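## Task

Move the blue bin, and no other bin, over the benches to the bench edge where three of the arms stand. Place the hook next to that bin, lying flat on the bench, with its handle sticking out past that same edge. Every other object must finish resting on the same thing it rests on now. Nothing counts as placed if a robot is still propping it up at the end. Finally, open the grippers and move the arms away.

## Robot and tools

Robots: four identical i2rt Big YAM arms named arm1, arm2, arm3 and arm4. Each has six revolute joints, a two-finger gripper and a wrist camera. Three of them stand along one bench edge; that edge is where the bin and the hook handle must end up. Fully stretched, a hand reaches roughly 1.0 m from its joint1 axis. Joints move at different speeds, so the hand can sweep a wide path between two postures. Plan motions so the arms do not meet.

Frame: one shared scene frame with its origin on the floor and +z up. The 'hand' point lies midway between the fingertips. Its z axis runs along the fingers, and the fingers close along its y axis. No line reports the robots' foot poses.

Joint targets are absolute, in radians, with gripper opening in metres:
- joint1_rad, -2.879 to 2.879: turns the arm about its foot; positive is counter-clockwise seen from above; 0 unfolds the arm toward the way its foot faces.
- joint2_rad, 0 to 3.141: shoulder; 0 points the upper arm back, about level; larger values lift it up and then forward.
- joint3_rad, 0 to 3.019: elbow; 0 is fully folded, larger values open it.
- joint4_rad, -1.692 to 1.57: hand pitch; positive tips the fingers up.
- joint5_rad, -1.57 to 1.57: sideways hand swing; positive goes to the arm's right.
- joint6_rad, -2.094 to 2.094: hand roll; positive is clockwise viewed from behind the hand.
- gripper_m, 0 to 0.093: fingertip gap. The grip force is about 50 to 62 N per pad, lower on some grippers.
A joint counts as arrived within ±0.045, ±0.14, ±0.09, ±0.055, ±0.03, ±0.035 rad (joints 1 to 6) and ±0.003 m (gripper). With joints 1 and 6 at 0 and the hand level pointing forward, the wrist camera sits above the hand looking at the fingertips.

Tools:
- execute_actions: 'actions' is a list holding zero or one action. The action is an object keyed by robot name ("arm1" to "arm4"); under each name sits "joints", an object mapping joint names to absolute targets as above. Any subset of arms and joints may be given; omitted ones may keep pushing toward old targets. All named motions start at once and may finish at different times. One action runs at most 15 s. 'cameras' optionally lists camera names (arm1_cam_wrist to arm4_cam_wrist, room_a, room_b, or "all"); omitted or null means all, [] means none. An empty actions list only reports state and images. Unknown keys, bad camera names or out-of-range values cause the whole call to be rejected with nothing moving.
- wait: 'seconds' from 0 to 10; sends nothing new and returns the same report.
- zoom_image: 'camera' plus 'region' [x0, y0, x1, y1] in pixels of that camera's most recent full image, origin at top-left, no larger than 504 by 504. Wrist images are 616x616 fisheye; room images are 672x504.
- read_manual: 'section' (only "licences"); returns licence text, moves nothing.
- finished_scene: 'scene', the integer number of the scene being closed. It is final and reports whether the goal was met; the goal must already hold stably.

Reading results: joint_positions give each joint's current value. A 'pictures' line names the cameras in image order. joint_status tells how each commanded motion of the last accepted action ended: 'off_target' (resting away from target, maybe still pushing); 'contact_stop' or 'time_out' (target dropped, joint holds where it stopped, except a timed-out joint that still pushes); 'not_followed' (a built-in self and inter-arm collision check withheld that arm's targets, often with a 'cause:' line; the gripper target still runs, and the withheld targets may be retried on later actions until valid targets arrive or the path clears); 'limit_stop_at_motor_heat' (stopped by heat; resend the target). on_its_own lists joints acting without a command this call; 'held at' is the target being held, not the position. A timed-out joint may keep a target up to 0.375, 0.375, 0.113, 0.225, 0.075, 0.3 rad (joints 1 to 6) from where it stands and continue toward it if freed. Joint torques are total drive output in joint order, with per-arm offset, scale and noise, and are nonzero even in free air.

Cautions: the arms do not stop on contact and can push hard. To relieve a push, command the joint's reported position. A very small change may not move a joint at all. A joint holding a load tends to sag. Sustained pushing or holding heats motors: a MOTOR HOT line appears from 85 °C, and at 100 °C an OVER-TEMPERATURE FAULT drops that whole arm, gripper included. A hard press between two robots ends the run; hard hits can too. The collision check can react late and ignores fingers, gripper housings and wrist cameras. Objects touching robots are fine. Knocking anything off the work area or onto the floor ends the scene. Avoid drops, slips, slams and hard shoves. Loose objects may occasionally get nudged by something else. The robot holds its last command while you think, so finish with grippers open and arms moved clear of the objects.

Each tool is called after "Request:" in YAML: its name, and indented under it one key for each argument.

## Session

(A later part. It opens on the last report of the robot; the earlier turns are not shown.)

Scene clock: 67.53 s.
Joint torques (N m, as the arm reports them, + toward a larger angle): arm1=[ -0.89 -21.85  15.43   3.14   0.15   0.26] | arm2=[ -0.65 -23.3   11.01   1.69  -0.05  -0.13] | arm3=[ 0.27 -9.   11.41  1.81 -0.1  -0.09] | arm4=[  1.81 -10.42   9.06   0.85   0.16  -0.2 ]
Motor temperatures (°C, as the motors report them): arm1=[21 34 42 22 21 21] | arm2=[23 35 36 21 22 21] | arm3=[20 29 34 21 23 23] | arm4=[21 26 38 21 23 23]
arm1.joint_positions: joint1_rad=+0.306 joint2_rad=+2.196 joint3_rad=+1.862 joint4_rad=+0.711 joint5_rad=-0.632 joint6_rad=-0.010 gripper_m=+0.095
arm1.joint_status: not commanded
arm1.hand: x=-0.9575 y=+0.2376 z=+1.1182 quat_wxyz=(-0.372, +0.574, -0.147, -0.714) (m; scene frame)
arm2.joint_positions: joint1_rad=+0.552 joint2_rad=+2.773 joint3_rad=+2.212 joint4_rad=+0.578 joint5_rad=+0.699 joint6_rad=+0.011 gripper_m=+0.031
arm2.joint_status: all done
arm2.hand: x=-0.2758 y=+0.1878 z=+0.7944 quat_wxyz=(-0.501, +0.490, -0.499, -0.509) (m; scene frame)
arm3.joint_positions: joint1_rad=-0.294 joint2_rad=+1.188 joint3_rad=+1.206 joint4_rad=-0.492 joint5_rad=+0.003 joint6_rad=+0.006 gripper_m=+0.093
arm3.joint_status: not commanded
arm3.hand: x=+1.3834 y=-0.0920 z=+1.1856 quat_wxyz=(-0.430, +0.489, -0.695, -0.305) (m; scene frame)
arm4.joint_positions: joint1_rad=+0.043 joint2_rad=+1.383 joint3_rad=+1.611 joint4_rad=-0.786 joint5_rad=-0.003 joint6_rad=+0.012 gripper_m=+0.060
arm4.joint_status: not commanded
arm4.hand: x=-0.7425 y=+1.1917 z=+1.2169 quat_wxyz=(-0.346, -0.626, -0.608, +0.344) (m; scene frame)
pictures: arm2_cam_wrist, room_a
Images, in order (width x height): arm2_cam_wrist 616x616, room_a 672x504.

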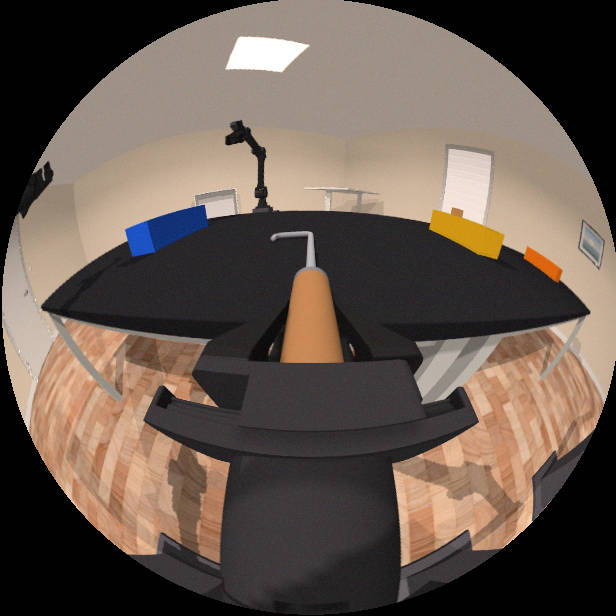

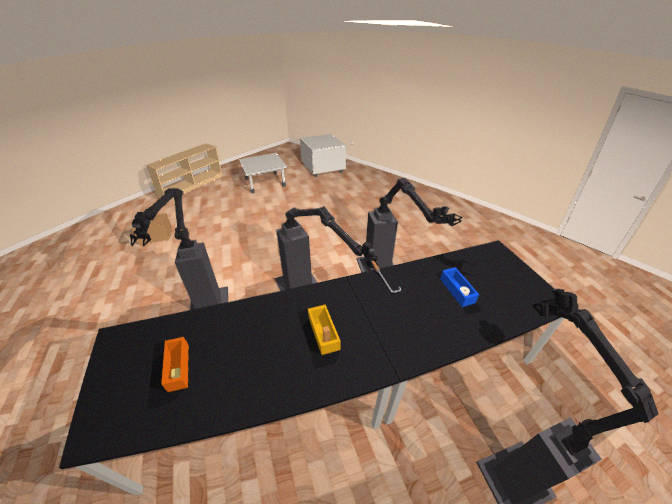

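Request:
execute_actions:
  actions:
    - {"arm2":{"joints":{"gripper_m":0.093}}}
  cameras: []

Request:
execute_actions:
  actions:
    - {"arm2":{"joints":{"joint2_rad":2.3}},"arm1":{"joints":{"joint1_rad":0.1,"joint2_rad":2.35}}}
  cameras: []

Request:
execute_actions:
  actions:
    - {"arm2":{"joints":{"joint1_rad":0,"joint2_rad":0.9,"joint3_rad":1.0,"joint4_rad":-0.3,"joint5_rad":-0.5}},"arm1":{"joints":{"joint1_rad":-0.49,"joint2_rad":2.47,"joint3_rad":1.88}}}
  cameras: []

Request:
execute_actions:
  actions:
    - {"arm1":{"joints":{"joint2_rad":2.59}}}
  cameras: ["arm1_cam_wrist"]

Scene clock: 75.43 s.
Joint torques (N m, as the arm reports them, + toward a larger angle): arm1=[ -0.92 -21.87  15.43   3.14   0.15   0.26] | arm2=[ -1.09 -22.94  11.02   1.83  -0.07  -0.13] | arm3=[ 0.29 -9.16 11.36  1.71 -0.1  -0.1 ] | arm4=[  1.8  -10.42   9.06   0.85   0.16  -0.2 ]
Motor temperatures (°C, as the motors report them): arm1=[21 35 42 22 21 21] | arm2=[23 35 35 21 22 21] | arm3=[20 28 34 21 23 23] | arm4=[21 26 38 21 23 23]
arm1.joint_positions: joint1_rad=+0.306 joint2_rad=+2.196 joint3_rad=+1.862 joint4_rad=+0.711 joint5_rad=-0.632 joint6_rad=-0.010 gripper_m=+0.095
arm1.joint_status: not commanded
arm1.hand: x=-0.9575 y=+0.2376 z=+1.1182 quat_wxyz=(-0.372, +0.574, -0.147, -0.714) (m; scene frame)
arm2.joint_positions: joint1_rad=+0.552 joint2_rad=+2.773 joint3_rad=+2.212 joint4_rad=+0.577 joint5_rad=+0.699 joint6_rad=+0.007 gripper_m=+0.093
arm2.joint_status: all done
arm2.hand: x=-0.2758 y=+0.1878 z=+0.7943 quat_wxyz=(-0.502, +0.492, -0.498, -0.508) (m; scene frame)
arm3.joint_positions: joint1_rad=-0.294 joint2_rad=+1.188 joint3_rad=+1.206 joint4_rad=-0.492 joint5_rad=+0.003 joint6_rad=+0.006 gripper_m=+0.093
arm3.joint_status: not commanded
arm3.hand: x=+1.3834 y=-0.0920 z=+1.1856 quat_wxyz=(-0.430, +0.489, -0.695, -0.305) (m; scene frame)
arm4.joint_positions: joint1_rad=+0.043 joint2_rad=+1.383 joint3_rad=+1.611 joint4_rad=-0.786 joint5_rad=-0.003 joint6_rad=+0.012 gripper_m=+0.060
arm4.joint_status: not commanded
arm4.hand: x=-0.7425 y=+1.1917 z=+1.2169 quat_wxyz=(-0.346, -0.626, -0.608, +0.344) (m; scene frame)
pictures: none
No camera images: the call's "cameras" was empty. Leave "cameras" out to get every camera's image.

Scene clock: 77.43 s.
Joint torques (N m, as the arm reports them, + toward a larger angle): arm1=[ -1.08 -23.36  13.47   3.01   0.17   0.24] | arm2=[ -1.33 -22.31  10.04   1.63  -0.27  -0.14] | arm3=[ 0.42 -8.7  11.42  1.66 -0.07 -0.11] | arm4=[  1.81 -10.4    9.07   0.85   0.16  -0.2 ]
Motor temperatures (°C, as the motors report them): arm1=[21 35 42 22 21 21] | arm2=[23 36 35 21 22 21] | arm3=[20 28 34 21 23 23] | arm4=[21 26 38 21 23 23]
arm1.joint_positions: joint1_rad=+0.108 joint2_rad=+2.350 joint3_rad=+1.878 joint4_rad=+0.717 joint5_rad=-0.634 joint6_rad=-0.010 gripper_m=+0.095
arm1.joint_status: all done
arm1.hand: x=-0.7909 y=+0.2951 z=+0.9959 quat_wxyz=(-0.402, +0.585, -0.247, -0.660) (m; scene frame)
arm2.joint_positions: joint1_rad=+0.552 joint2_rad=+2.310 joint3_rad=+2.237 joint4_rad=+0.573 joint5_rad=+0.699 joint6_rad=+0.007 gripper_m=+0.093
arm2.joint_status: all done
arm2.hand: x=-0.2524 y=+0.1540 z=+1.2258 quat_wxyz=(-0.500, +0.308, -0.467, -0.661) (m; scene frame)
arm3.joint_positions: joint1_rad=-0.294 joint2_rad=+1.188 joint3_rad=+1.206 joint4_rad=-0.492 joint5_rad=+0.003 joint6_rad=+0.006 gripper_m=+0.093
arm3.joint_status: not commanded
arm3.hand: x=+1.3834 y=-0.0920 z=+1.1856 quat_wxyz=(-0.430, +0.489, -0.695, -0.305) (m; scene frame)
arm4.joint_positions: joint1_rad=+0.043 joint2_rad=+1.383 joint3_rad=+1.611 joint4_rad=-0.786 joint5_rad=-0.003 joint6_rad=+0.012 gripper_m=+0.060
arm4.joint_status: not commanded
arm4.hand: x=-0.7425 y=+1.1917 z=+1.2169 quat_wxyz=(-0.346, -0.626, -0.608, +0.344) (m; scene frame)
pictures: none
No camera images: the call's "cameras" was empty. Leave "cameras" out to get every camera's image.

Scene clock: 79.57 s.
Joint torques (N m, as the arm reports them, + toward a larger angle): arm1=[ -0.28 -22.92  10.13   3.05   0.14   0.23] | arm2=[-1.6  -3.88  9.59  1.81 -0.29 -0.1 ] | arm3=[ 0.5  -8.8  11.32  1.76 -0.11 -0.1 ] | arm4=[  1.81 -10.4    9.06   0.85   0.16  -0.2 ]
Motor temperatures (°C, as the motors report them): arm1=[21 35 42 22 21 21] | arm2=[23 35 35 21 22 21] | arm3=[20 28 34 21 23 23] | arm4=[21 26 38 21 23 23]
arm1.joint_positions: joint1_rad=-0.494 joint2_rad=+2.461 joint3_rad=+1.878 joint4_rad=+0.717 joint5_rad=-0.635 joint6_rad=-0.009 gripper_m=+0.095
arm1.joint_status: all done
arm1.hand: x=-0.2723 y=+0.1899 z=+0.8971 quat_wxyz=(-0.542, +0.496, -0.451, -0.507) (m; scene frame)
arm2.joint_positions: joint1_rad=+0.012 joint2_rad=+0.901 joint3_rad=+1.003 joint4_rad=-0.293 joint5_rad=-0.497 joint6_rad=+0.004 gripper_m=+0.093
arm2.joint_status: all done
arm2.hand: x=+0.0838 y=-0.1756 z=+1.2558 quat_wxyz=(-0.258, +0.670, -0.364, -0.593) (m; scene frame)
arm3.joint_positions: joint1_rad=-0.294 joint2_rad=+1.188 joint3_rad=+1.206 joint4_rad=-0.492 joint5_rad=+0.003 joint6_rad=+0.006 gripper_m=+0.093
arm3.joint_status: not commanded
arm3.hand: x=+1.3834 y=-0.0920 z=+1.1856 quat_wxyz=(-0.430, +0.489, -0.695, -0.305) (m; scene frame)
arm4.joint_positions: joint1_rad=+0.043 joint2_rad=+1.383 joint3_rad=+1.611 joint4_rad=-0.786 joint5_rad=-0.003 joint6_rad=+0.012 gripper_m=+0.060
arm4.joint_status: not commanded
arm4.hand: x=-0.7425 y=+1.1917 z=+1.2169 quat_wxyz=(-0.346, -0.626, -0.608, +0.344) (m; scene frame)
pictures: none
No camera images: the call's "cameras" was empty. Leave "cameras" out to get every camera's image.

Scene clock: 81.13 s.
Joint torques (N m, as the arm reports them, + toward a larger angle): arm1=[ -0.34 -23.7    9.44   3.18   0.09   0.22] | arm2=[-2.07 -4.06  9.51  1.95 -0.24 -0.11] | arm3=[ 0.28 -9.22 11.45  1.77 -0.09 -0.09] | arm4=[  1.79 -10.38   9.06   0.85   0.16  -0.2 ]
Motor temperatures (°C, as the motors report them): arm1=[21 35 41 22 21 21] | arm2=[23 34 35 21 22 21] | arm3=[20 28 34 21 23 23] | arm4=[21 26 38 21 23 23]
arm1.joint_positions: joint1_rad=-0.494 joint2_rad=+2.582 joint3_rad=+1.878 joint4_rad=+0.717 joint5_rad=-0.635 joint6_rad=-0.009 gripper_m=+0.095
arm1.joint_status: all done
arm1.hand: x=-0.2765 y=+0.1845 z=+0.7926 quat_wxyz=(-0.501, +0.504, -0.494, -0.501) (m; scene frame)
arm2.joint_positions: joint1_rad=+0.012 joint2_rad=+0.901 joint3_rad=+1.003 joint4_rad=-0.293 joint5_rad=-0.497 joint6_rad=+0.004 gripper_m=+0.093
arm2.joint_status: not commanded
arm2.hand: x=+0.0838 y=-0.1756 z=+1.2558 quat_wxyz=(-0.258, +0.670, -0.364, -0.593) (m; scene frame)
arm3.joint_positions: joint1_rad=-0.294 joint2_rad=+1.188 joint3_rad=+1.206 joint4_rad=-0.492 joint5_rad=+0.003 joint6_rad=+0.006 gripper_m=+0.093
arm3.joint_status: not commanded
arm3.hand: x=+1.3834 y=-0.0920 z=+1.1856 quat_wxyz=(-0.430, +0.489, -0.695, -0.305) (m; scene frame)
arm4.joint_positions: joint1_rad=+0.043 joint2_rad=+1.383 joint3_rad=+1.611 joint4_rad=-0.786 joint5_rad=-0.003 joint6_rad=+0.012 gripper_m=+0.060
arm4.joint_status: not commanded
arm4.hand: x=-0.7425 y=+1.1917 z=+1.2169 quat_wxyz=(-0.346, -0.626, -0.608, +0.344) (m; scene frame)
pictures: arm1_cam_wrist
Images, in order (width x height): arm1_cam_wrist 616x616.

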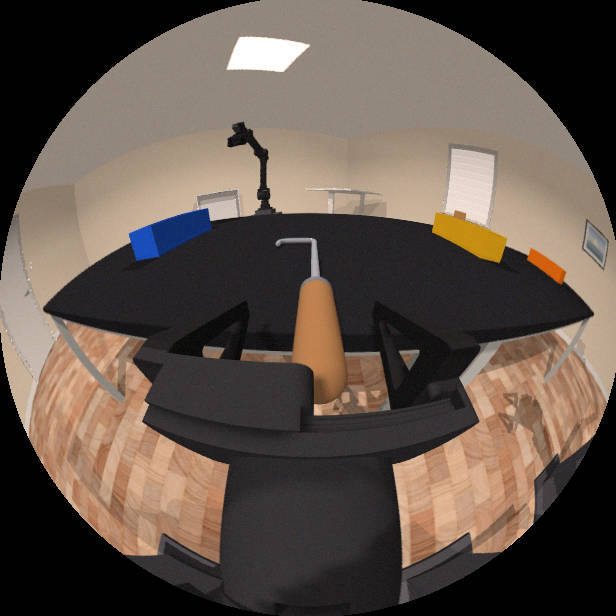

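Lower slightly, grip, lift and roll together.

Request:
execute_actions:
  actions:
    - {"arm1":{"joints":{"joint4_rad":0.67,"joint5_rad":-0.6,"gripper_m":0.06}}}
  cameras: []

Request:
execute_actions:
  actions:
    - {"arm1":{"joints":{"gripper_m":0.005}}}
  cameras: []

Request:
execute_actions:
  actions:
    - {"arm1":{"joints":{"joint2_rad":2.3,"joint6_rad":-1.57}}}
  cameras: ["arm1_cam_wrist","room_a"]

Scene clock: 92.63 s.
Joint torques (N m, as the arm reports them, + toward a larger angle): arm1=[ -0.38 -23.89   9.44   1.99   0.2    0.22] | arm2=[-2.07 -3.94  9.51  1.88 -0.27 -0.08] | arm3=[ 0.24 -9.21 11.35  1.79 -0.1  -0.1 ] | arm4=[  1.82 -10.41   9.07   0.85   0.16  -0.2 ]
Motor temperatures (°C, as the motors report them): arm1=[21 36 39 22 21 21] | arm2=[23 31 34 21 22 21] | arm3=[20 28 34 21 23 23] | arm4=[21 26 38 21 23 23]
arm1.joint_positions: joint1_rad=-0.494 joint2_rad=+2.582 joint3_rad=+1.878 joint4_rad=+0.686 joint5_rad=-0.603 joint6_rad=-0.009 gripper_m=+0.060
arm1.joint_status: all done
arm1.hand: x=-0.2711 y=+0.1844 z=+0.7860 quat_wxyz=(-0.498, +0.498, -0.513, -0.491) (m; scene frame)
arm2.joint_positions: joint1_rad=+0.012 joint2_rad=+0.901 joint3_rad=+1.003 joint4_rad=-0.293 joint5_rad=-0.497 joint6_rad=+0.004 gripper_m=+0.093
arm2.joint_status: not commanded
arm2.hand: x=+0.0838 y=-0.1756 z=+1.2558 quat_wxyz=(-0.258, +0.670, -0.364, -0.593) (m; scene frame)
arm3.joint_positions: joint1_rad=-0.294 joint2_rad=+1.188 joint3_rad=+1.206 joint4_rad=-0.492 joint5_rad=+0.003 joint6_rad=+0.006 gripper_m=+0.093
arm3.joint_status: not commanded
arm3.hand: x=+1.3834 y=-0.0920 z=+1.1856 quat_wxyz=(-0.430, +0.489, -0.695, -0.305) (m; scene frame)
arm4.joint_positions: joint1_rad=+0.043 joint2_rad=+1.383 joint3_rad=+1.611 joint4_rad=-0.786 joint5_rad=-0.003 joint6_rad=+0.012 gripper_m=+0.060
arm4.joint_status: not commanded
arm4.hand: x=-0.7425 y=+1.1917 z=+1.2169 quat_wxyz=(-0.346, -0.626, -0.608, +0.344) (m; scene frame)
pictures: none
No camera images: the call's "cameras" was empty. Leave "cameras" out to get every camera's image.

Scene clock: 93.23 s.
Joint torques (N m, as the arm reports them, + toward a larger angle): arm1=[ -0.3  -23.25   9.51   1.98   0.19   0.22] | arm2=[-1.97 -3.81  9.56  1.87 -0.27 -0.05] | arm3=[ 0.07 -8.92 11.44  1.82 -0.08 -0.1 ] | arm4=[  1.78 -10.4    9.07   0.86   0.16  -0.2 ]
Motor temperatures (°C, as the motors report them): arm1=[21 36 39 22 21 21] | arm2=[23 31 34 21 22 21] | arm3=[20 28 34 21 23 23] | arm4=[21 26 38 21 23 23]
arm1.joint_positions: joint1_rad=-0.494 joint2_rad=+2.582 joint3_rad=+1.878 joint4_rad=+0.686 joint5_rad=-0.603 joint6_rad=-0.009 gripper_m=+0.031
arm1.joint_status: gripper_m off_target (ended at +0.031, target +0.005)
arm1.hand: x=-0.2711 y=+0.1844 z=+0.7860 quat_wxyz=(-0.498, +0.498, -0.513, -0.491) (m; scene frame)
arm2.joint_positions: joint1_rad=+0.012 joint2_rad=+0.901 joint3_rad=+1.003 joint4_rad=-0.293 joint5_rad=-0.497 joint6_rad=+0.004 gripper_m=+0.093
arm2.joint_status: not commanded
arm2.hand: x=+0.0838 y=-0.1756 z=+1.2558 quat_wxyz=(-0.258, +0.670, -0.364, -0.593) (m; scene frame)
arm3.joint_positions: joint1_rad=-0.294 joint2_rad=+1.188 joint3_rad=+1.206 joint4_rad=-0.492 joint5_rad=+0.003 joint6_rad=+0.006 gripper_m=+0.093
arm3.joint_status: not commanded
arm3.hand: x=+1.3834 y=-0.0920 z=+1.1856 quat_wxyz=(-0.430, +0.489, -0.695, -0.305) (m; scene frame)
arm4.joint_positions: joint1_rad=+0.043 joint2_rad=+1.383 joint3_rad=+1.611 joint4_rad=-0.786 joint5_rad=-0.003 joint6_rad=+0.012 gripper_m=+0.060
arm4.joint_status: not commanded
arm4.hand: x=-0.7425 y=+1.1917 z=+1.2169 quat_wxyz=(-0.346, -0.626, -0.608, +0.344) (m; scene frame)
pictures: none
No camera images: the call's "cameras" was empty. Leave "cameras" out to get every camera's image.

Scene clock: 96.70 s.
Joint torques (N m, as the arm reports them, + toward a larger angle): arm1=[ -0.24 -24.08  12.93   3.26   0.17  -0.34] | arm2=[-1.28 -3.61  9.59  1.85 -0.28 -0.09] | arm3=[ 0.15 -9.14 11.34  1.77 -0.07 -0.1 ] | arm4=[  1.79 -10.43   9.07   0.85   0.16  -0.2 ]
Motor temperatures (°C, as the motors report them): arm1=[21 36 39 22 21 21] | arm2=[23 31 34 21 22 21] | arm3=[20 28 34 21 23 23] | arm4=[21 26 38 21 23 23]
arm1.joint_positions: joint1_rad=-0.493 joint2_rad=+2.315 joint3_rad=+1.854 joint4_rad=+0.652 joint5_rad=-0.600 joint6_rad=-1.521 gripper_m=+0.031
arm1.joint_status: joint6_rad time_out (moved -1.512 of -1.561); the others done
arm1.on_its_own: joint6_rad reads -1.521 and still pushes toward -1.570 since a time_out
arm1.hand: x=-0.2723 y=+0.1836 z=+0.9975 quat_wxyz=(-0.758, +0.652, +0.012, +0.025) (m; scene frame)
arm2.joint_positions: joint1_rad=+0.012 joint2_rad=+0.901 joint3_rad=+1.003 joint4_rad=-0.293 joint5_rad=-0.497 joint6_rad=+0.004 gripper_m=+0.093
arm2.joint_status: not commanded
arm2.hand: x=+0.0838 y=-0.1756 z=+1.2558 quat_wxyz=(-0.258, +0.670, -0.364, -0.593) (m; scene frame)
arm3.joint_positions: joint1_rad=-0.294 joint2_rad=+1.188 joint3_rad=+1.206 joint4_rad=-0.492 joint5_rad=+0.003 joint6_rad=+0.006 gripper_m=+0.093
arm3.joint_status: not commanded
arm3.hand: x=+1.3834 y=-0.0920 z=+1.1856 quat_wxyz=(-0.430, +0.489, -0.695, -0.305) (m; scene frame)
arm4.joint_positions: joint1_rad=+0.043 joint2_rad=+1.383 joint3_rad=+1.611 joint4_rad=-0.786 joint5_rad=-0.003 joint6_rad=+0.012 gripper_m=+0.060
arm4.joint_status: not commanded
arm4.hand: x=-0.7425 y=+1.1917 z=+1.2169 quat_wxyz=(-0.346, -0.626, -0.608, +0.344) (m; scene frame)
pictures: arm1_cam_wrist, room_a
Images, in order (width x height): arm1_cam_wrist 616x616, room_a 672x504.

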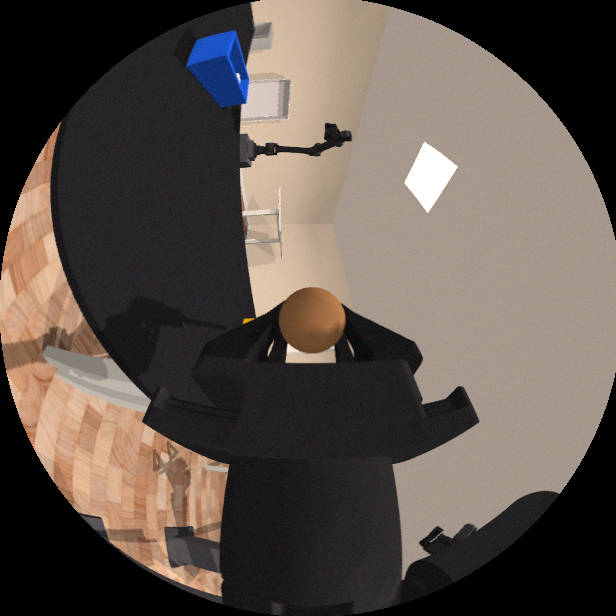

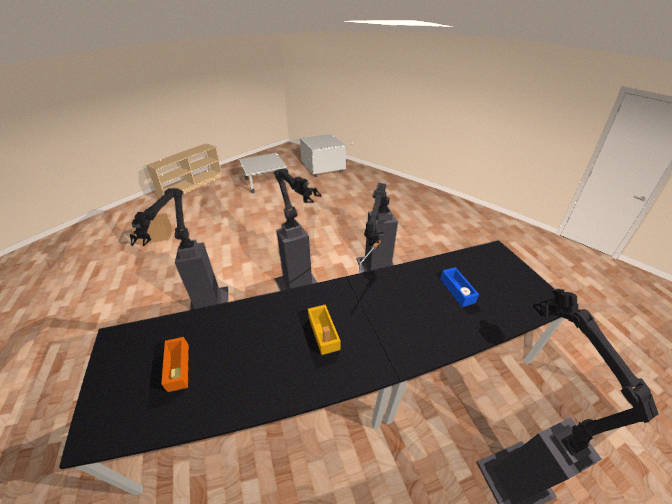

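Request:
execute_actions:
  actions:
    - {"arm1":{"joints":{"joint1_rad":0.035,"joint2_rad":2.08,"joint3_rad":1.56,"joint4_rad":0.7,"joint5_rad":-0.9}}}
  cameras: ["arm2_cam_wrist","arm4_cam_wrist","room_a"]

Request:
zoom_image:
  camera: "arm4_cam_wrist"
  region: [220,80,420,280]

Scene clock: 104.23 s.
Joint torques (N m, as the arm reports them, + toward a larger angle): arm1=[ -1.2  -25.23  11.25   4.41   0.15  -0.21] | arm2=[-1.31 -3.99  9.54  1.88 -0.31 -0.06] | arm3=[ 0.09 -8.81 11.37  1.74 -0.06 -0.08] | arm4=[  1.82 -10.41   9.06   0.85   0.16  -0.2 ]
Motor temperatures (°C, as the motors report them): arm1=[21 37 39 22 21 21] | arm2=[23 30 34 21 22 21] | arm3=[20 27 34 21 23 23] | arm4=[21 26 38 21 23 23]
arm1.joint_positions: joint1_rad=+0.041 joint2_rad=+2.147 joint3_rad=+1.543 joint4_rad=+0.652 joint5_rad=-0.901 joint6_rad=-1.532 gripper_m=+0.031
arm1.joint_status: all done
arm1.on_its_own: joint6_rad reads -1.532 and still pushes toward -1.570 since a time_out
arm1.hand: x=-0.7734 y=+0.1993 z=+0.9694 quat_wxyz=(-0.658, +0.641, +0.272, -0.287) (m; scene frame)
arm2.joint_positions: joint1_rad=+0.012 joint2_rad=+0.901 joint3_rad=+1.003 joint4_rad=-0.293 joint5_rad=-0.497 joint6_rad=+0.004 gripper_m=+0.093
arm2.joint_status: not commanded
arm2.hand: x=+0.0838 y=-0.1756 z=+1.2558 quat_wxyz=(-0.258, +0.670, -0.364, -0.593) (m; scene frame)
arm3.joint_positions: joint1_rad=-0.294 joint2_rad=+1.188 joint3_rad=+1.206 joint4_rad=-0.492 joint5_rad=+0.003 joint6_rad=+0.006 gripper_m=+0.093
arm3.joint_status: not commanded
arm3.hand: x=+1.3834 y=-0.0920 z=+1.1856 quat_wxyz=(-0.430, +0.489, -0.695, -0.305) (m; scene frame)
arm4.joint_positions: joint1_rad=+0.043 joint2_rad=+1.383 joint3_rad=+1.611 joint4_rad=-0.786 joint5_rad=-0.003 joint6_rad=+0.012 gripper_m=+0.060
arm4.joint_status: not commanded
arm4.hand: x=-0.7425 y=+1.1917 z=+1.2169 quat_wxyz=(-0.346, -0.626, -0.608, +0.344) (m; scene frame)
pictures: arm2_cam_wrist, arm4_cam_wrist, room_a
Images, in order (width x height): arm2_cam_wrist 616x616, arm4_cam_wrist 616x616, room_a 672x504.

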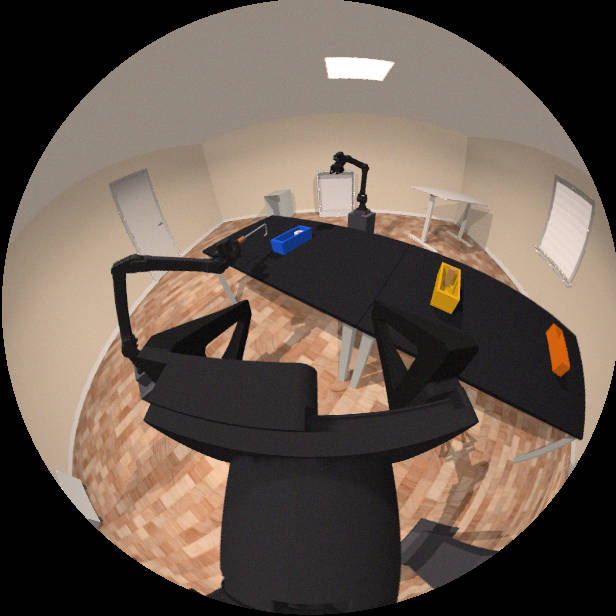

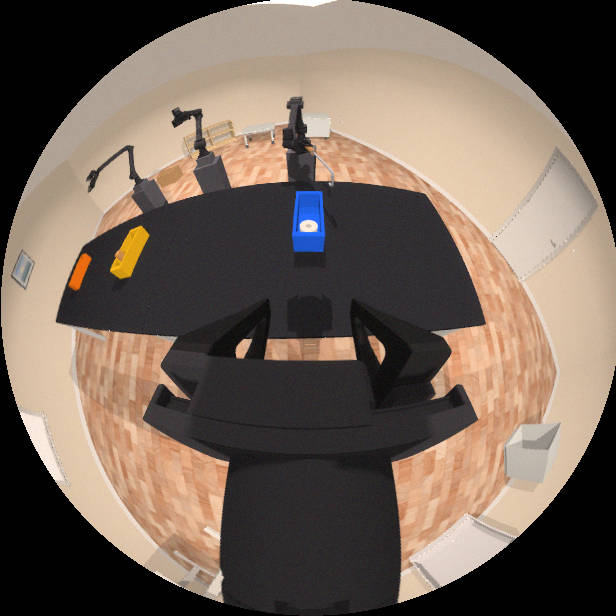

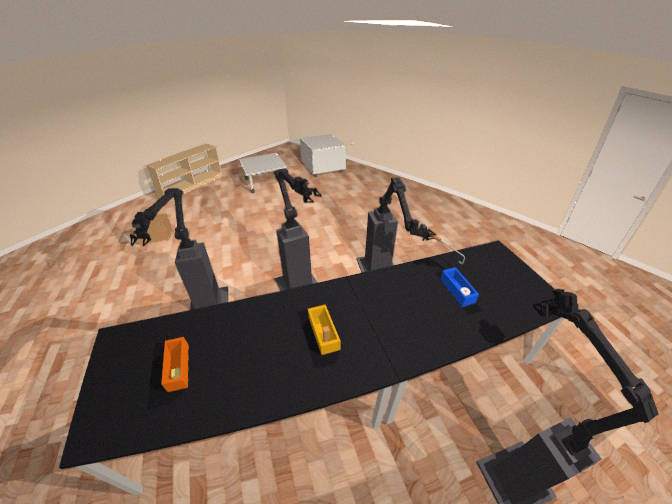

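Region (220, 80, 420, 280) of arm4_cam_wrist's 616x616 image, scaled by 2.520, with more detail than that image has.

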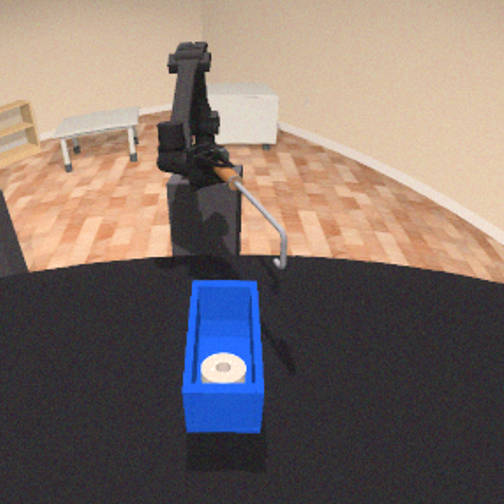

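Request:
execute_actions:
  actions:
    - {"arm1":{"joints":{"joint5_rad":-0.67}}}
  cameras: []

Request:
execute_actions:
  actions:
    - {"arm1":{"joints":{"joint4_rad":0.44}}}
  cameras: ["arm4_cam_wrist"]

Request:
execute_actions:
  actions:
    - {"arm1":{"joints":{"joint2_rad":1.95,"joint3_rad":1.27,"joint4_rad":0.6}}}
  cameras: []

Request:
execute_actions:
  actions:
    - {"arm1":{"joints":{"joint2_rad":1.71,"joint3_rad":0.87,"joint4_rad":0.74}}}
  cameras: ["arm2_cam_wrist","room_a"]

Request:
zoom_image:
  camera: "arm2_cam_wrist"
  region: [160,190,340,320]

Scene clock: 114.63 s.
Joint torques (N m, as the arm reports them, + toward a larger angle): arm1=[ -0.89 -25.4   11.37   4.54   0.15  -0.21] | arm2=[-1.54 -3.79  9.61  1.91 -0.24 -0.08] | arm3=[ 0.33 -9.05 11.41  1.77 -0.1  -0.08] | arm4=[  1.78 -10.4    9.07   0.85   0.16  -0.2 ]
Motor temperatures (°C, as the motors report them): arm1=[21 38 39 22 21 21] | arm2=[23 29 34 21 22 21] | arm3=[20 27 35 21 23 23] | arm4=[21 26 38 21 23 23]
arm1.joint_positions: joint1_rad=+0.038 joint2_rad=+2.147 joint3_rad=+1.543 joint4_rad=+0.652 joint5_rad=-0.671 joint6_rad=-1.532 gripper_m=+0.031
arm1.joint_status: all done
arm1.on_its_own: joint6_rad reads -1.532 and still pushes toward -1.570 since a time_out
arm1.hand: x=-0.7407 y=+0.2247 z=+0.9704 quat_wxyz=(-0.688, +0.667, +0.192, -0.212) (m; scene frame)
arm2.joint_positions: joint1_rad=+0.012 joint2_rad=+0.901 joint3_rad=+1.003 joint4_rad=-0.293 joint5_rad=-0.497 joint6_rad=+0.004 gripper_m=+0.093
arm2.joint_status: not commanded
arm2.hand: x=+0.0838 y=-0.1756 z=+1.2558 quat_wxyz=(-0.258, +0.670, -0.364, -0.593) (m; scene frame)
arm3.joint_positions: joint1_rad=-0.294 joint2_rad=+1.188 joint3_rad=+1.206 joint4_rad=-0.492 joint5_rad=+0.003 joint6_rad=+0.006 gripper_m=+0.093
arm3.joint_status: not commanded
arm3.hand: x=+1.3834 y=-0.0920 z=+1.1856 quat_wxyz=(-0.430, +0.489, -0.695, -0.305) (m; scene frame)
arm4.joint_positions: joint1_rad=+0.043 joint2_rad=+1.383 joint3_rad=+1.611 joint4_rad=-0.786 joint5_rad=-0.003 joint6_rad=+0.012 gripper_m=+0.060
arm4.joint_status: not commanded
arm4.hand: x=-0.7425 y=+1.1917 z=+1.2169 quat_wxyz=(-0.346, -0.626, -0.608, +0.344) (m; scene frame)
pictures: none
No camera images: the call's "cameras" was empty. Leave "cameras" out to get every camera's image.

Scene clock: 115.63 s.
Joint torques (N m, as the arm reports them, + toward a larger angle): arm1=[ -1.06 -21.9   11.67   1.79   0.     0.22] | arm2=[-1.85 -4.26  9.58  1.94 -0.28 -0.06] | arm3=[ 0.47 -8.94 11.33  1.76 -0.08 -0.09] | arm4=[  1.78 -10.39   9.07   0.85   0.16  -0.2 ]
Motor temperatures (°C, as the motors report them): arm1=[21 38 39 22 21 21] | arm2=[23 29 34 21 22 21] | arm3=[20 27 35 21 23 23] | arm4=[21 26 38 21 23 23]
arm1.joint_positions: joint1_rad=+0.038 joint2_rad=+2.102 joint3_rad=+1.543 joint4_rad=+0.458 joint5_rad=-0.669 joint6_rad=-1.570 gripper_m=+0.031
arm1.joint_status: all done
arm1.on_its_own: joint6_rad moved -0.038 to your old target -1.570
arm1.hand: x=-0.7409 y=+0.2205 z=+0.9657 quat_wxyz=(-0.642, +0.711, +0.185, -0.217) (m; scene frame)
arm2.joint_positions: joint1_rad=+0.012 joint2_rad=+0.901 joint3_rad=+1.003 joint4_rad=-0.293 joint5_rad=-0.497 joint6_rad=+0.004 gripper_m=+0.093
arm2.joint_status: not commanded
arm2.hand: x=+0.0838 y=-0.1756 z=+1.2558 quat_wxyz=(-0.258, +0.670, -0.364, -0.593) (m; scene frame)
arm3.joint_positions: joint1_rad=-0.294 joint2_rad=+1.188 joint3_rad=+1.206 joint4_rad=-0.492 joint5_rad=+0.003 joint6_rad=+0.006 gripper_m=+0.093
arm3.joint_status: not commanded
arm3.hand: x=+1.3834 y=-0.0920 z=+1.1856 quat_wxyz=(-0.430, +0.489, -0.695, -0.305) (m; scene frame)
arm4.joint_positions: joint1_rad=+0.043 joint2_rad=+1.383 joint3_rad=+1.611 joint4_rad=-0.786 joint5_rad=-0.003 joint6_rad=+0.012 gripper_m=+0.060
arm4.joint_status: not commanded
arm4.hand: x=-0.7425 y=+1.1917 z=+1.2169 quat_wxyz=(-0.346, -0.626, -0.608, +0.344) (m; scene frame)
pictures: arm4_cam_wrist
Images, in order (width x height): arm4_cam_wrist 616x616.

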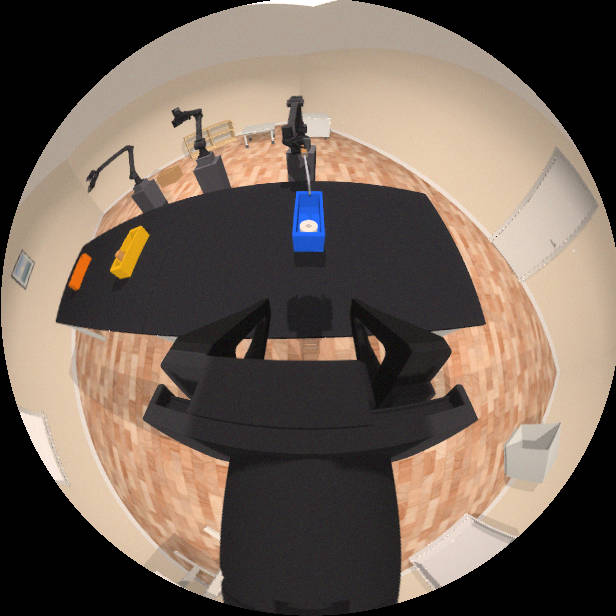

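Scene clock: 116.80 s.
Joint torques (N m, as the arm reports them, + toward a larger angle): arm1=[ -0.08 -20.41  11.81   4.93  -0.07   0.01] | arm2=[-1.59 -3.98  9.5   1.94 -0.27 -0.06] | arm3=[ 0.17 -8.95 11.32  1.78 -0.08 -0.12] | arm4=[  1.78 -10.4    9.06   0.86   0.16  -0.2 ]
Motor temperatures (°C, as the motors report them): arm1=[21 38 39 22 21 21] | arm2=[23 29 34 21 22 21] | arm3=[20 27 35 21 23 23] | arm4=[21 26 38 21 23 23]
arm1.joint_positions: joint1_rad=+0.038 joint2_rad=+1.985 joint3_rad=+1.240 joint4_rad=+0.548 joint5_rad=-0.668 joint6_rad=-1.553 gripper_m=+0.031
arm1.joint_status: all done
arm1.hand: x=-0.7486 y=+0.1389 z=+0.9168 quat_wxyz=(-0.606, +0.742, +0.165, -0.234) (m; scene frame)
arm2.joint_positions: joint1_rad=+0.012 joint2_rad=+0.901 joint3_rad=+1.003 joint4_rad=-0.293 joint5_rad=-0.497 joint6_rad=+0.004 gripper_m=+0.093
arm2.joint_status: not commanded
arm2.hand: x=+0.0838 y=-0.1756 z=+1.2558 quat_wxyz=(-0.258, +0.670, -0.364, -0.593) (m; scene frame)
arm3.joint_positions: joint1_rad=-0.294 joint2_rad=+1.188 joint3_rad=+1.206 joint4_rad=-0.492 joint5_rad=+0.003 joint6_rad=+0.006 gripper_m=+0.093
arm3.joint_status: not commanded
arm3.hand: x=+1.3834 y=-0.0920 z=+1.1856 quat_wxyz=(-0.430, +0.489, -0.695, -0.305) (m; scene frame)
arm4.joint_positions: joint1_rad=+0.043 joint2_rad=+1.383 joint3_rad=+1.611 joint4_rad=-0.786 joint5_rad=-0.003 joint6_rad=+0.012 gripper_m=+0.060
arm4.joint_status: not commanded
arm4.hand: x=-0.7425 y=+1.1917 z=+1.2169 quat_wxyz=(-0.346, -0.626, -0.608, +0.344) (m; scene frame)
pictures: none
No camera images: the call's "cameras" was empty. Leave "cameras" out to get every camera's image.

Scene clock: 118.07 s.
Joint torques (N m, as the arm reports them, + toward a larger angle): arm1=[ -0.83 -14.65  10.14   4.6   -0.06  -0.02] | arm2=[-1.57 -3.89  9.58  1.92 -0.26 -0.08] | arm3=[ 0.03 -8.79 11.33  1.7  -0.09 -0.13] | arm4=[  1.79 -10.41   9.05   0.85   0.16  -0.2 ]
Motor temperatures (°C, as the motors report them): arm1=[21 38 39 22 21 21] | arm2=[23 29 34 21 22 21] | arm3=[20 27 35 21 23 23] | arm4=[21 26 38 21 23 23]
arm1.joint_positions: joint1_rad=+0.038 joint2_rad=+1.728 joint3_rad=+0.847 joint4_rad=+0.692 joint5_rad=-0.669 joint6_rad=-1.552 gripper_m=+0.031
arm1.joint_status: all done
arm1.hand: x=-0.7601 y=+0.0137 z=+0.9276 quat_wxyz=(-0.609, +0.740, +0.166, -0.234) (m; scene frame)
arm2.joint_positions: joint1_rad=+0.012 joint2_rad=+0.901 joint3_rad=+1.003 joint4_rad=-0.293 joint5_rad=-0.497 joint6_rad=+0.004 gripper_m=+0.093
arm2.joint_status: not commanded
arm2.hand: x=+0.0838 y=-0.1756 z=+1.2558 quat_wxyz=(-0.258, +0.670, -0.364, -0.593) (m; scene frame)
arm3.joint_positions: joint1_rad=-0.294 joint2_rad=+1.188 joint3_rad=+1.206 joint4_rad=-0.492 joint5_rad=+0.003 joint6_rad=+0.006 gripper_m=+0.093
arm3.joint_status: not commanded
arm3.hand: x=+1.3834 y=-0.0920 z=+1.1856 quat_wxyz=(-0.430, +0.489, -0.695, -0.305) (m; scene frame)
arm4.joint_positions: joint1_rad=+0.043 joint2_rad=+1.383 joint3_rad=+1.611 joint4_rad=-0.786 joint5_rad=-0.003 joint6_rad=+0.012 gripper_m=+0.060
arm4.joint_status: not commanded
arm4.hand: x=-0.7425 y=+1.1917 z=+1.2169 quat_wxyz=(-0.346, -0.626, -0.608, +0.344) (m; scene frame)
pictures: arm2_cam_wrist, room_a
Images, in order (width x height): arm2_cam_wrist 616x616, room_a 672x504.

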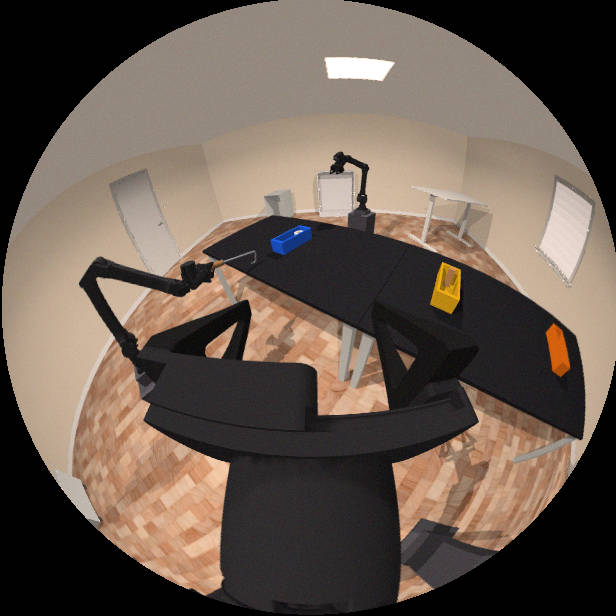

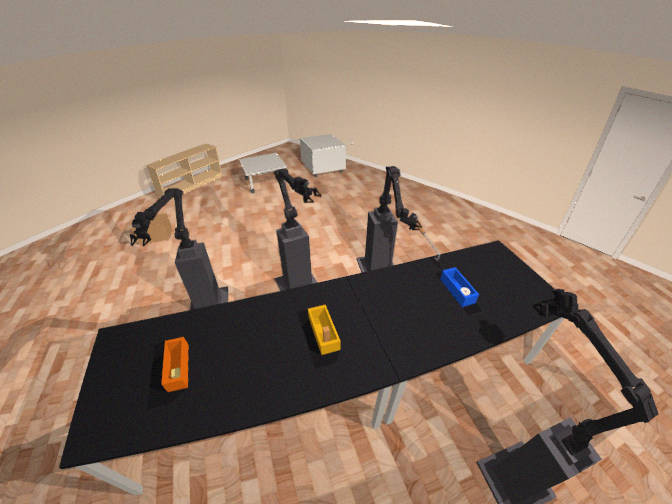

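Region (160, 190, 340, 320) of arm2_cam_wrist's 616x616 image, scaled by 2.800, with more detail than that image has.

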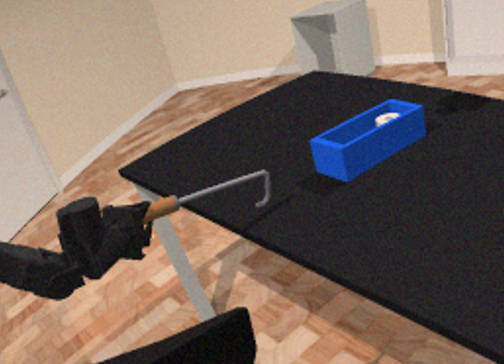

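Landed on the rim; reach farther.

Request:
execute_actions:
  actions:
    - {"arm1":{"joints":{"joint2_rad":1.9,"joint3_rad":1.5,"joint4_rad":0.8}}}
  cameras: []

Request:
execute_actions:
  actions:
    - {"arm1":{"joints":{"joint2_rad":2.25,"joint3_rad":1.9,"joint4_rad":0.7}}}
  cameras: []

Request:
execute_actions:
  actions:
    - {"arm1":{"joints":{"joint4_rad":0.28}}}
  cameras: ["arm4_cam_wrist"]

Request:
execute_actions:
  actions:
    - {"arm1":{"joints":{"joint2_rad":2.1,"joint3_rad":1.54,"joint4_rad":0.46}}}
  cameras: []

Request:
execute_actions:
  actions:
    - {"arm1":{"joints":{"joint2_rad":1.95,"joint3_rad":1.27,"joint4_rad":0.6}}}
  cameras: []

Request:
execute_actions:
  actions:
    - {"arm1":{"joints":{"joint2_rad":1.66,"joint3_rad":0.8,"joint4_rad":0.76}}}
  cameras: ["arm2_cam_wrist"]

Request:
zoom_image:
  camera: "arm2_cam_wrist"
  region: [160,190,340,320]

Scene clock: 128.23 s.
Joint torques (N m, as the arm reports them, + toward a larger angle): arm1=[ -0.75 -20.66  16.16   4.32   0.26  -0.05] | arm2=[-1.96 -3.69  9.69  1.86 -0.26 -0.07] | arm3=[ 0.41 -8.88 11.38  1.72 -0.1  -0.09] | arm4=[  1.81 -10.41   9.06   0.85   0.16  -0.2 ]
Motor temperatures (°C, as the motors report them): arm1=[21 36 39 22 21 21] | arm2=[23 28 34 21 22 21] | arm3=[20 27 35 21 23 23] | arm4=[21 26 38 21 23 23]
arm1.joint_positions: joint1_rad=+0.038 joint2_rad=+1.929 joint3_rad=+1.439 joint4_rad=+0.757 joint5_rad=-0.671 joint6_rad=-1.548 gripper_m=+0.031
arm1.joint_status: all done
arm1.hand: x=-0.7445 y=+0.1742 z=+1.1036 quat_wxyz=(-0.756, +0.588, +0.225, -0.176) (m; scene frame)
arm2.joint_positions: joint1_rad=+0.012 joint2_rad=+0.901 joint3_rad=+1.003 joint4_rad=-0.293 joint5_rad=-0.497 joint6_rad=+0.004 gripper_m=+0.093
arm2.joint_status: not commanded
arm2.hand: x=+0.0838 y=-0.1756 z=+1.2558 quat_wxyz=(-0.258, +0.670, -0.364, -0.593) (m; scene frame)
arm3.joint_positions: joint1_rad=-0.294 joint2_rad=+1.188 joint3_rad=+1.206 joint4_rad=-0.492 joint5_rad=+0.003 joint6_rad=+0.006 gripper_m=+0.093
arm3.joint_status: not commanded
arm3.hand: x=+1.3834 y=-0.0920 z=+1.1856 quat_wxyz=(-0.430, +0.489, -0.695, -0.305) (m; scene frame)
arm4.joint_positions: joint1_rad=+0.043 joint2_rad=+1.383 joint3_rad=+1.611 joint4_rad=-0.786 joint5_rad=-0.003 joint6_rad=+0.012 gripper_m=+0.060
arm4.joint_status: not commanded
arm4.hand: x=-0.7425 y=+1.1917 z=+1.2169 quat_wxyz=(-0.346, -0.626, -0.608, +0.344) (m; scene frame)
pictures: none
No camera images: the call's "cameras" was empty. Leave "cameras" out to get every camera's image.

Scene clock: 129.67 s.
Joint torques (N m, as the arm reports them, + toward a larger angle): arm1=[ -0.9  -26.32  18.29   3.63   0.26  -0.03] | arm2=[-1.47 -3.81  9.55  1.88 -0.26 -0.04] | arm3=[ 0.47 -8.84 11.35  1.87 -0.1  -0.11] | arm4=[  1.78 -10.42   9.05   0.85   0.16  -0.2 ]
Motor temperatures (°C, as the motors report them): arm1=[21 36 40 22 21 21] | arm2=[23 28 34 21 22 21] | arm3=[20 27 35 21 23 23] | arm4=[21 26 39 21 23 23]
arm1.joint_positions: joint1_rad=+0.038 joint2_rad=+2.297 joint3_rad=+1.814 joint4_rad=+0.673 joint5_rad=-0.672 joint6_rad=-1.548 gripper_m=+0.031
arm1.joint_status: all done
arm1.hand: x=-0.7352 y=+0.2838 z=+0.9967 quat_wxyz=(-0.734, +0.616, +0.216, -0.187) (m; scene frame)
arm2.joint_positions: joint1_rad=+0.012 joint2_rad=+0.901 joint3_rad=+1.003 joint4_rad=-0.293 joint5_rad=-0.497 joint6_rad=+0.004 gripper_m=+0.093
arm2.joint_status: not commanded
arm2.hand: x=+0.0838 y=-0.1756 z=+1.2558 quat_wxyz=(-0.258, +0.670, -0.364, -0.593) (m; scene frame)
arm3.joint_positions: joint1_rad=-0.294 joint2_rad=+1.188 joint3_rad=+1.206 joint4_rad=-0.492 joint5_rad=+0.003 joint6_rad=+0.006 gripper_m=+0.093
arm3.joint_status: not commanded
arm3.hand: x=+1.3834 y=-0.0920 z=+1.1856 quat_wxyz=(-0.430, +0.489, -0.695, -0.305) (m; scene frame)
arm4.joint_positions: joint1_rad=+0.043 joint2_rad=+1.383 joint3_rad=+1.611 joint4_rad=-0.786 joint5_rad=-0.003 joint6_rad=+0.012 gripper_m=+0.060
arm4.joint_status: not commanded
arm4.hand: x=-0.7425 y=+1.1917 z=+1.2169 quat_wxyz=(-0.346, -0.626, -0.608, +0.344) (m; scene frame)
pictures: none
No camera images: the call's "cameras" was empty. Leave "cameras" out to get every camera's image.

Scene clock: 130.77 s.
Joint torques (N m, as the arm reports them, + toward a larger angle): arm1=[ -0.8  -26.2   17.79   2.61  -0.02   0.01] | arm2=[-1.7  -4.13  9.61  1.85 -0.28 -0.09] | arm3=[ 0.45 -9.09 11.33  1.72 -0.1  -0.11] | arm4=[  1.77 -10.43   9.06   0.85   0.16  -0.2 ]
Motor temperatures (°C, as the motors report them): arm1=[21 37 41 22 21 21] | arm2=[23 28 34 21 22 21] | arm3=[20 27 35 21 23 23] | arm4=[21 26 39 21 23 23]
arm1.joint_positions: joint1_rad=+0.038 joint2_rad=+2.297 joint3_rad=+1.823 joint4_rad=+0.280 joint5_rad=-0.670 joint6_rad=-1.552 gripper_m=+0.031
arm1.joint_status: all done
arm1.hand: x=-0.7353 y=+0.2848 z=+0.9200 quat_wxyz=(-0.607, +0.741, +0.166, -0.235) (m; scene frame)
arm2.joint_positions: joint1_rad=+0.012 joint2_rad=+0.901 joint3_rad=+1.003 joint4_rad=-0.293 joint5_rad=-0.497 joint6_rad=+0.004 gripper_m=+0.093
arm2.joint_status: not commanded
arm2.hand: x=+0.0838 y=-0.1756 z=+1.2558 quat_wxyz=(-0.258, +0.670, -0.364, -0.593) (m; scene frame)
arm3.joint_positions: joint1_rad=-0.294 joint2_rad=+1.188 joint3_rad=+1.206 joint4_rad=-0.492 joint5_rad=+0.003 joint6_rad=+0.006 gripper_m=+0.093
arm3.joint_status: not commanded
arm3.hand: x=+1.3834 y=-0.0920 z=+1.1856 quat_wxyz=(-0.430, +0.489, -0.695, -0.305) (m; scene frame)
arm4.joint_positions: joint1_rad=+0.043 joint2_rad=+1.383 joint3_rad=+1.611 joint4_rad=-0.786 joint5_rad=-0.003 joint6_rad=+0.012 gripper_m=+0.060
arm4.joint_status: not commanded
arm4.hand: x=-0.7425 y=+1.1917 z=+1.2169 quat_wxyz=(-0.346, -0.626, -0.608, +0.344) (m; scene frame)
pictures: arm4_cam_wrist
Images, in order (width x height): arm4_cam_wrist 616x616.

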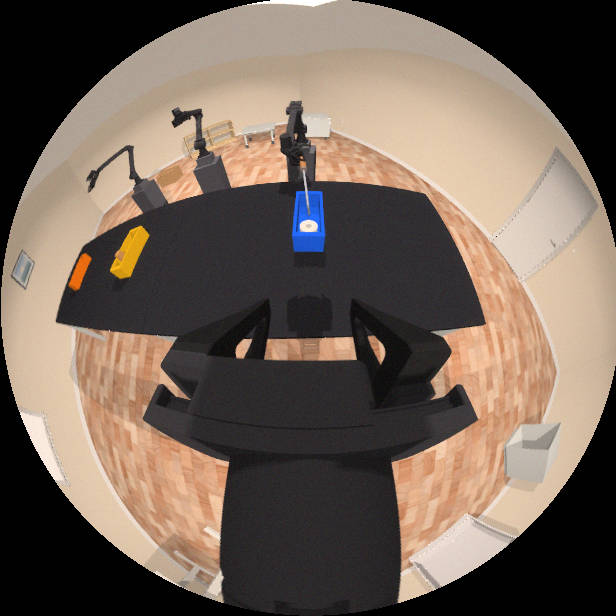

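Scene clock: 132.03 s.
Joint torques (N m, as the arm reports them, + toward a larger angle): arm1=[ -0.68 -22.78  11.43   4.42  -0.13   0.03] | arm2=[-1.56 -3.94  9.6   1.95 -0.28 -0.12] | arm3=[ 0.18 -9.01 11.4   1.79 -0.1  -0.08] | arm4=[  1.81 -10.43   9.06   0.85   0.16  -0.2 ]
Motor temperatures (°C, as the motors report them): arm1=[21 37 41 22 21 21] | arm2=[23 28 34 21 22 21] | arm3=[20 27 35 21 23 23] | arm4=[21 26 39 21 23 23]
arm1.joint_positions: joint1_rad=+0.038 joint2_rad=+2.133 joint3_rad=+1.521 joint4_rad=+0.416 joint5_rad=-0.667 joint6_rad=-1.554 gripper_m=+0.031
arm1.joint_status: all done
arm1.hand: x=-0.7414 y=+0.2152 z=+0.9205 quat_wxyz=(-0.607, +0.742, +0.165, -0.234) (m; scene frame)
arm2.joint_positions: joint1_rad=+0.012 joint2_rad=+0.901 joint3_rad=+1.003 joint4_rad=-0.293 joint5_rad=-0.497 joint6_rad=+0.004 gripper_m=+0.093
arm2.joint_status: not commanded
arm2.hand: x=+0.0838 y=-0.1756 z=+1.2558 quat_wxyz=(-0.258, +0.670, -0.364, -0.593) (m; scene frame)
arm3.joint_positions: joint1_rad=-0.294 joint2_rad=+1.188 joint3_rad=+1.206 joint4_rad=-0.492 joint5_rad=+0.003 joint6_rad=+0.006 gripper_m=+0.093
arm3.joint_status: not commanded
arm3.hand: x=+1.3834 y=-0.0920 z=+1.1856 quat_wxyz=(-0.430, +0.489, -0.695, -0.305) (m; scene frame)
arm4.joint_positions: joint1_rad=+0.043 joint2_rad=+1.383 joint3_rad=+1.611 joint4_rad=-0.786 joint5_rad=-0.003 joint6_rad=+0.012 gripper_m=+0.060
arm4.joint_status: not commanded
arm4.hand: x=-0.7425 y=+1.1917 z=+1.2169 quat_wxyz=(-0.346, -0.626, -0.608, +0.344) (m; scene frame)
pictures: none
No camera images: the call's "cameras" was empty. Leave "cameras" out to get every camera's image.

Scene clock: 133.00 s.
Joint torques (N m, as the arm reports them, + toward a larger angle): arm1=[ -0.86 -21.62   9.85   4.62  -0.18   0.02] | arm2=[-1.2  -4.11  9.58  1.91 -0.26 -0.12] | arm3=[ 0.53 -9.02 11.37  1.71 -0.07 -0.08] | arm4=[  1.79 -10.43   9.06   0.85   0.16  -0.2 ]
Motor temperatures (°C, as the motors report them): arm1=[21 37 40 22 21 21] | arm2=[23 28 34 21 22 21] | arm3=[20 27 35 21 23 23] | arm4=[21 26 39 21 23 23]
arm1.joint_positions: joint1_rad=+0.038 joint2_rad=+2.000 joint3_rad=+1.261 joint4_rad=+0.550 joint5_rad=-0.666 joint6_rad=-1.554 gripper_m=+0.031
arm1.joint_status: all done
arm1.hand: x=-0.7476 y=+0.1457 z=+0.9171 quat_wxyz=(-0.610, +0.740, +0.166, -0.232) (m; scene frame)
arm2.joint_positions: joint1_rad=+0.012 joint2_rad=+0.901 joint3_rad=+1.003 joint4_rad=-0.293 joint5_rad=-0.497 joint6_rad=+0.004 gripper_m=+0.093
arm2.joint_status: not commanded
arm2.hand: x=+0.0838 y=-0.1756 z=+1.2558 quat_wxyz=(-0.258, +0.670, -0.364, -0.593) (m; scene frame)
arm3.joint_positions: joint1_rad=-0.294 joint2_rad=+1.188 joint3_rad=+1.206 joint4_rad=-0.492 joint5_rad=+0.003 joint6_rad=+0.006 gripper_m=+0.093
arm3.joint_status: not commanded
arm3.hand: x=+1.3834 y=-0.0920 z=+1.1856 quat_wxyz=(-0.430, +0.489, -0.695, -0.305) (m; scene frame)
arm4.joint_positions: joint1_rad=+0.043 joint2_rad=+1.383 joint3_rad=+1.611 joint4_rad=-0.786 joint5_rad=-0.003 joint6_rad=+0.012 gripper_m=+0.060
arm4.joint_status: not commanded
arm4.hand: x=-0.7425 y=+1.1917 z=+1.2169 quat_wxyz=(-0.346, -0.626, -0.608, +0.344) (m; scene frame)
pictures: none
No camera images: the call's "cameras" was empty. Leave "cameras" out to get every camera's image.

Scene clock: 134.20 s.
Joint torques (N m, as the arm reports them, + toward a larger angle): arm1=[ -0.88 -13.24  10.07   4.23  -0.12   0.03] | arm2=[-1.83 -3.57  9.6   1.94 -0.27 -0.06] | arm3=[ 0.   -8.85 11.33  1.74 -0.09 -0.13] | arm4=[  1.79 -10.43   9.06   0.85   0.16  -0.2 ]
Motor temperatures (°C, as the motors report them): arm1=[21 37 40 22 21 21] | arm2=[23 28 34 21 22 21] | arm3=[20 27 35 21 23 23] | arm4=[21 26 39 21 23 23]
arm1.joint_positions: joint1_rad=+0.038 joint2_rad=+1.672 joint3_rad=+0.779 joint4_rad=+0.720 joint5_rad=-0.667 joint6_rad=-1.553 gripper_m=+0.031
arm1.joint_status: all done
arm1.hand: x=-0.7619 y=-0.0096 z=+0.9347 quat_wxyz=(-0.615, +0.735, +0.168, -0.231) (m; scene frame)
arm2.joint_positions: joint1_rad=+0.012 joint2_rad=+0.901 joint3_rad=+1.003 joint4_rad=-0.293 joint5_rad=-0.497 joint6_rad=+0.004 gripper_m=+0.093
arm2.joint_status: not commanded
arm2.hand: x=+0.0838 y=-0.1756 z=+1.2558 quat_wxyz=(-0.258, +0.670, -0.364, -0.593) (m; scene frame)
arm3.joint_positions: joint1_rad=-0.294 joint2_rad=+1.188 joint3_rad=+1.206 joint4_rad=-0.492 joint5_rad=+0.003 joint6_rad=+0.006 gripper_m=+0.093
arm3.joint_status: not commanded
arm3.hand: x=+1.3834 y=-0.0920 z=+1.1856 quat_wxyz=(-0.430, +0.489, -0.695, -0.305) (m; scene frame)
arm4.joint_positions: joint1_rad=+0.043 joint2_rad=+1.383 joint3_rad=+1.611 joint4_rad=-0.786 joint5_rad=-0.003 joint6_rad=+0.012 gripper_m=+0.060
arm4.joint_status: not commanded
arm4.hand: x=-0.7425 y=+1.1917 z=+1.2169 quat_wxyz=(-0.346, -0.626, -0.608, +0.344) (m; scene frame)
pictures: arm2_cam_wrist
Images, in order (width x height): arm2_cam_wrist 616x616.

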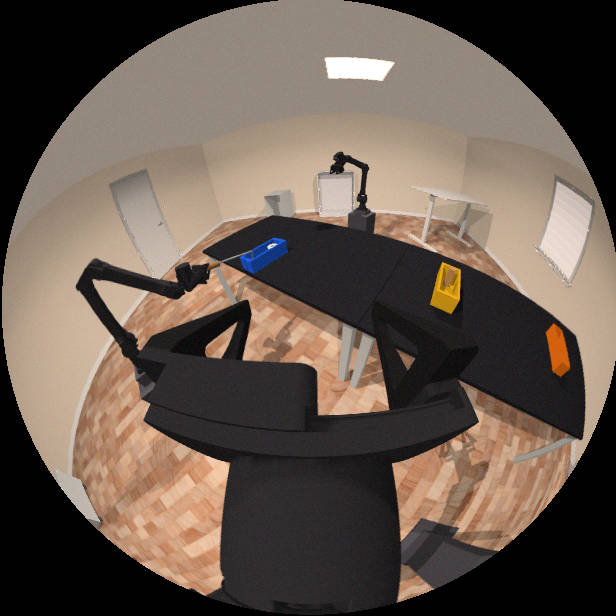

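Region (160, 190, 340, 320) of arm2_cam_wrist's 616x616 image, scaled by 2.800, with more detail than that image has.

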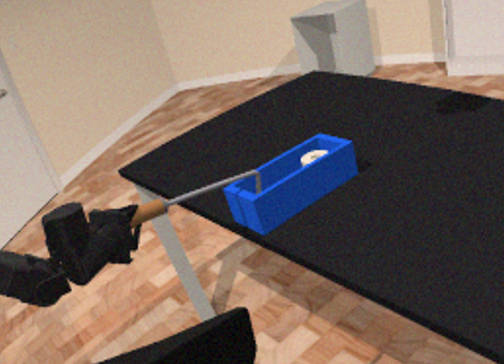

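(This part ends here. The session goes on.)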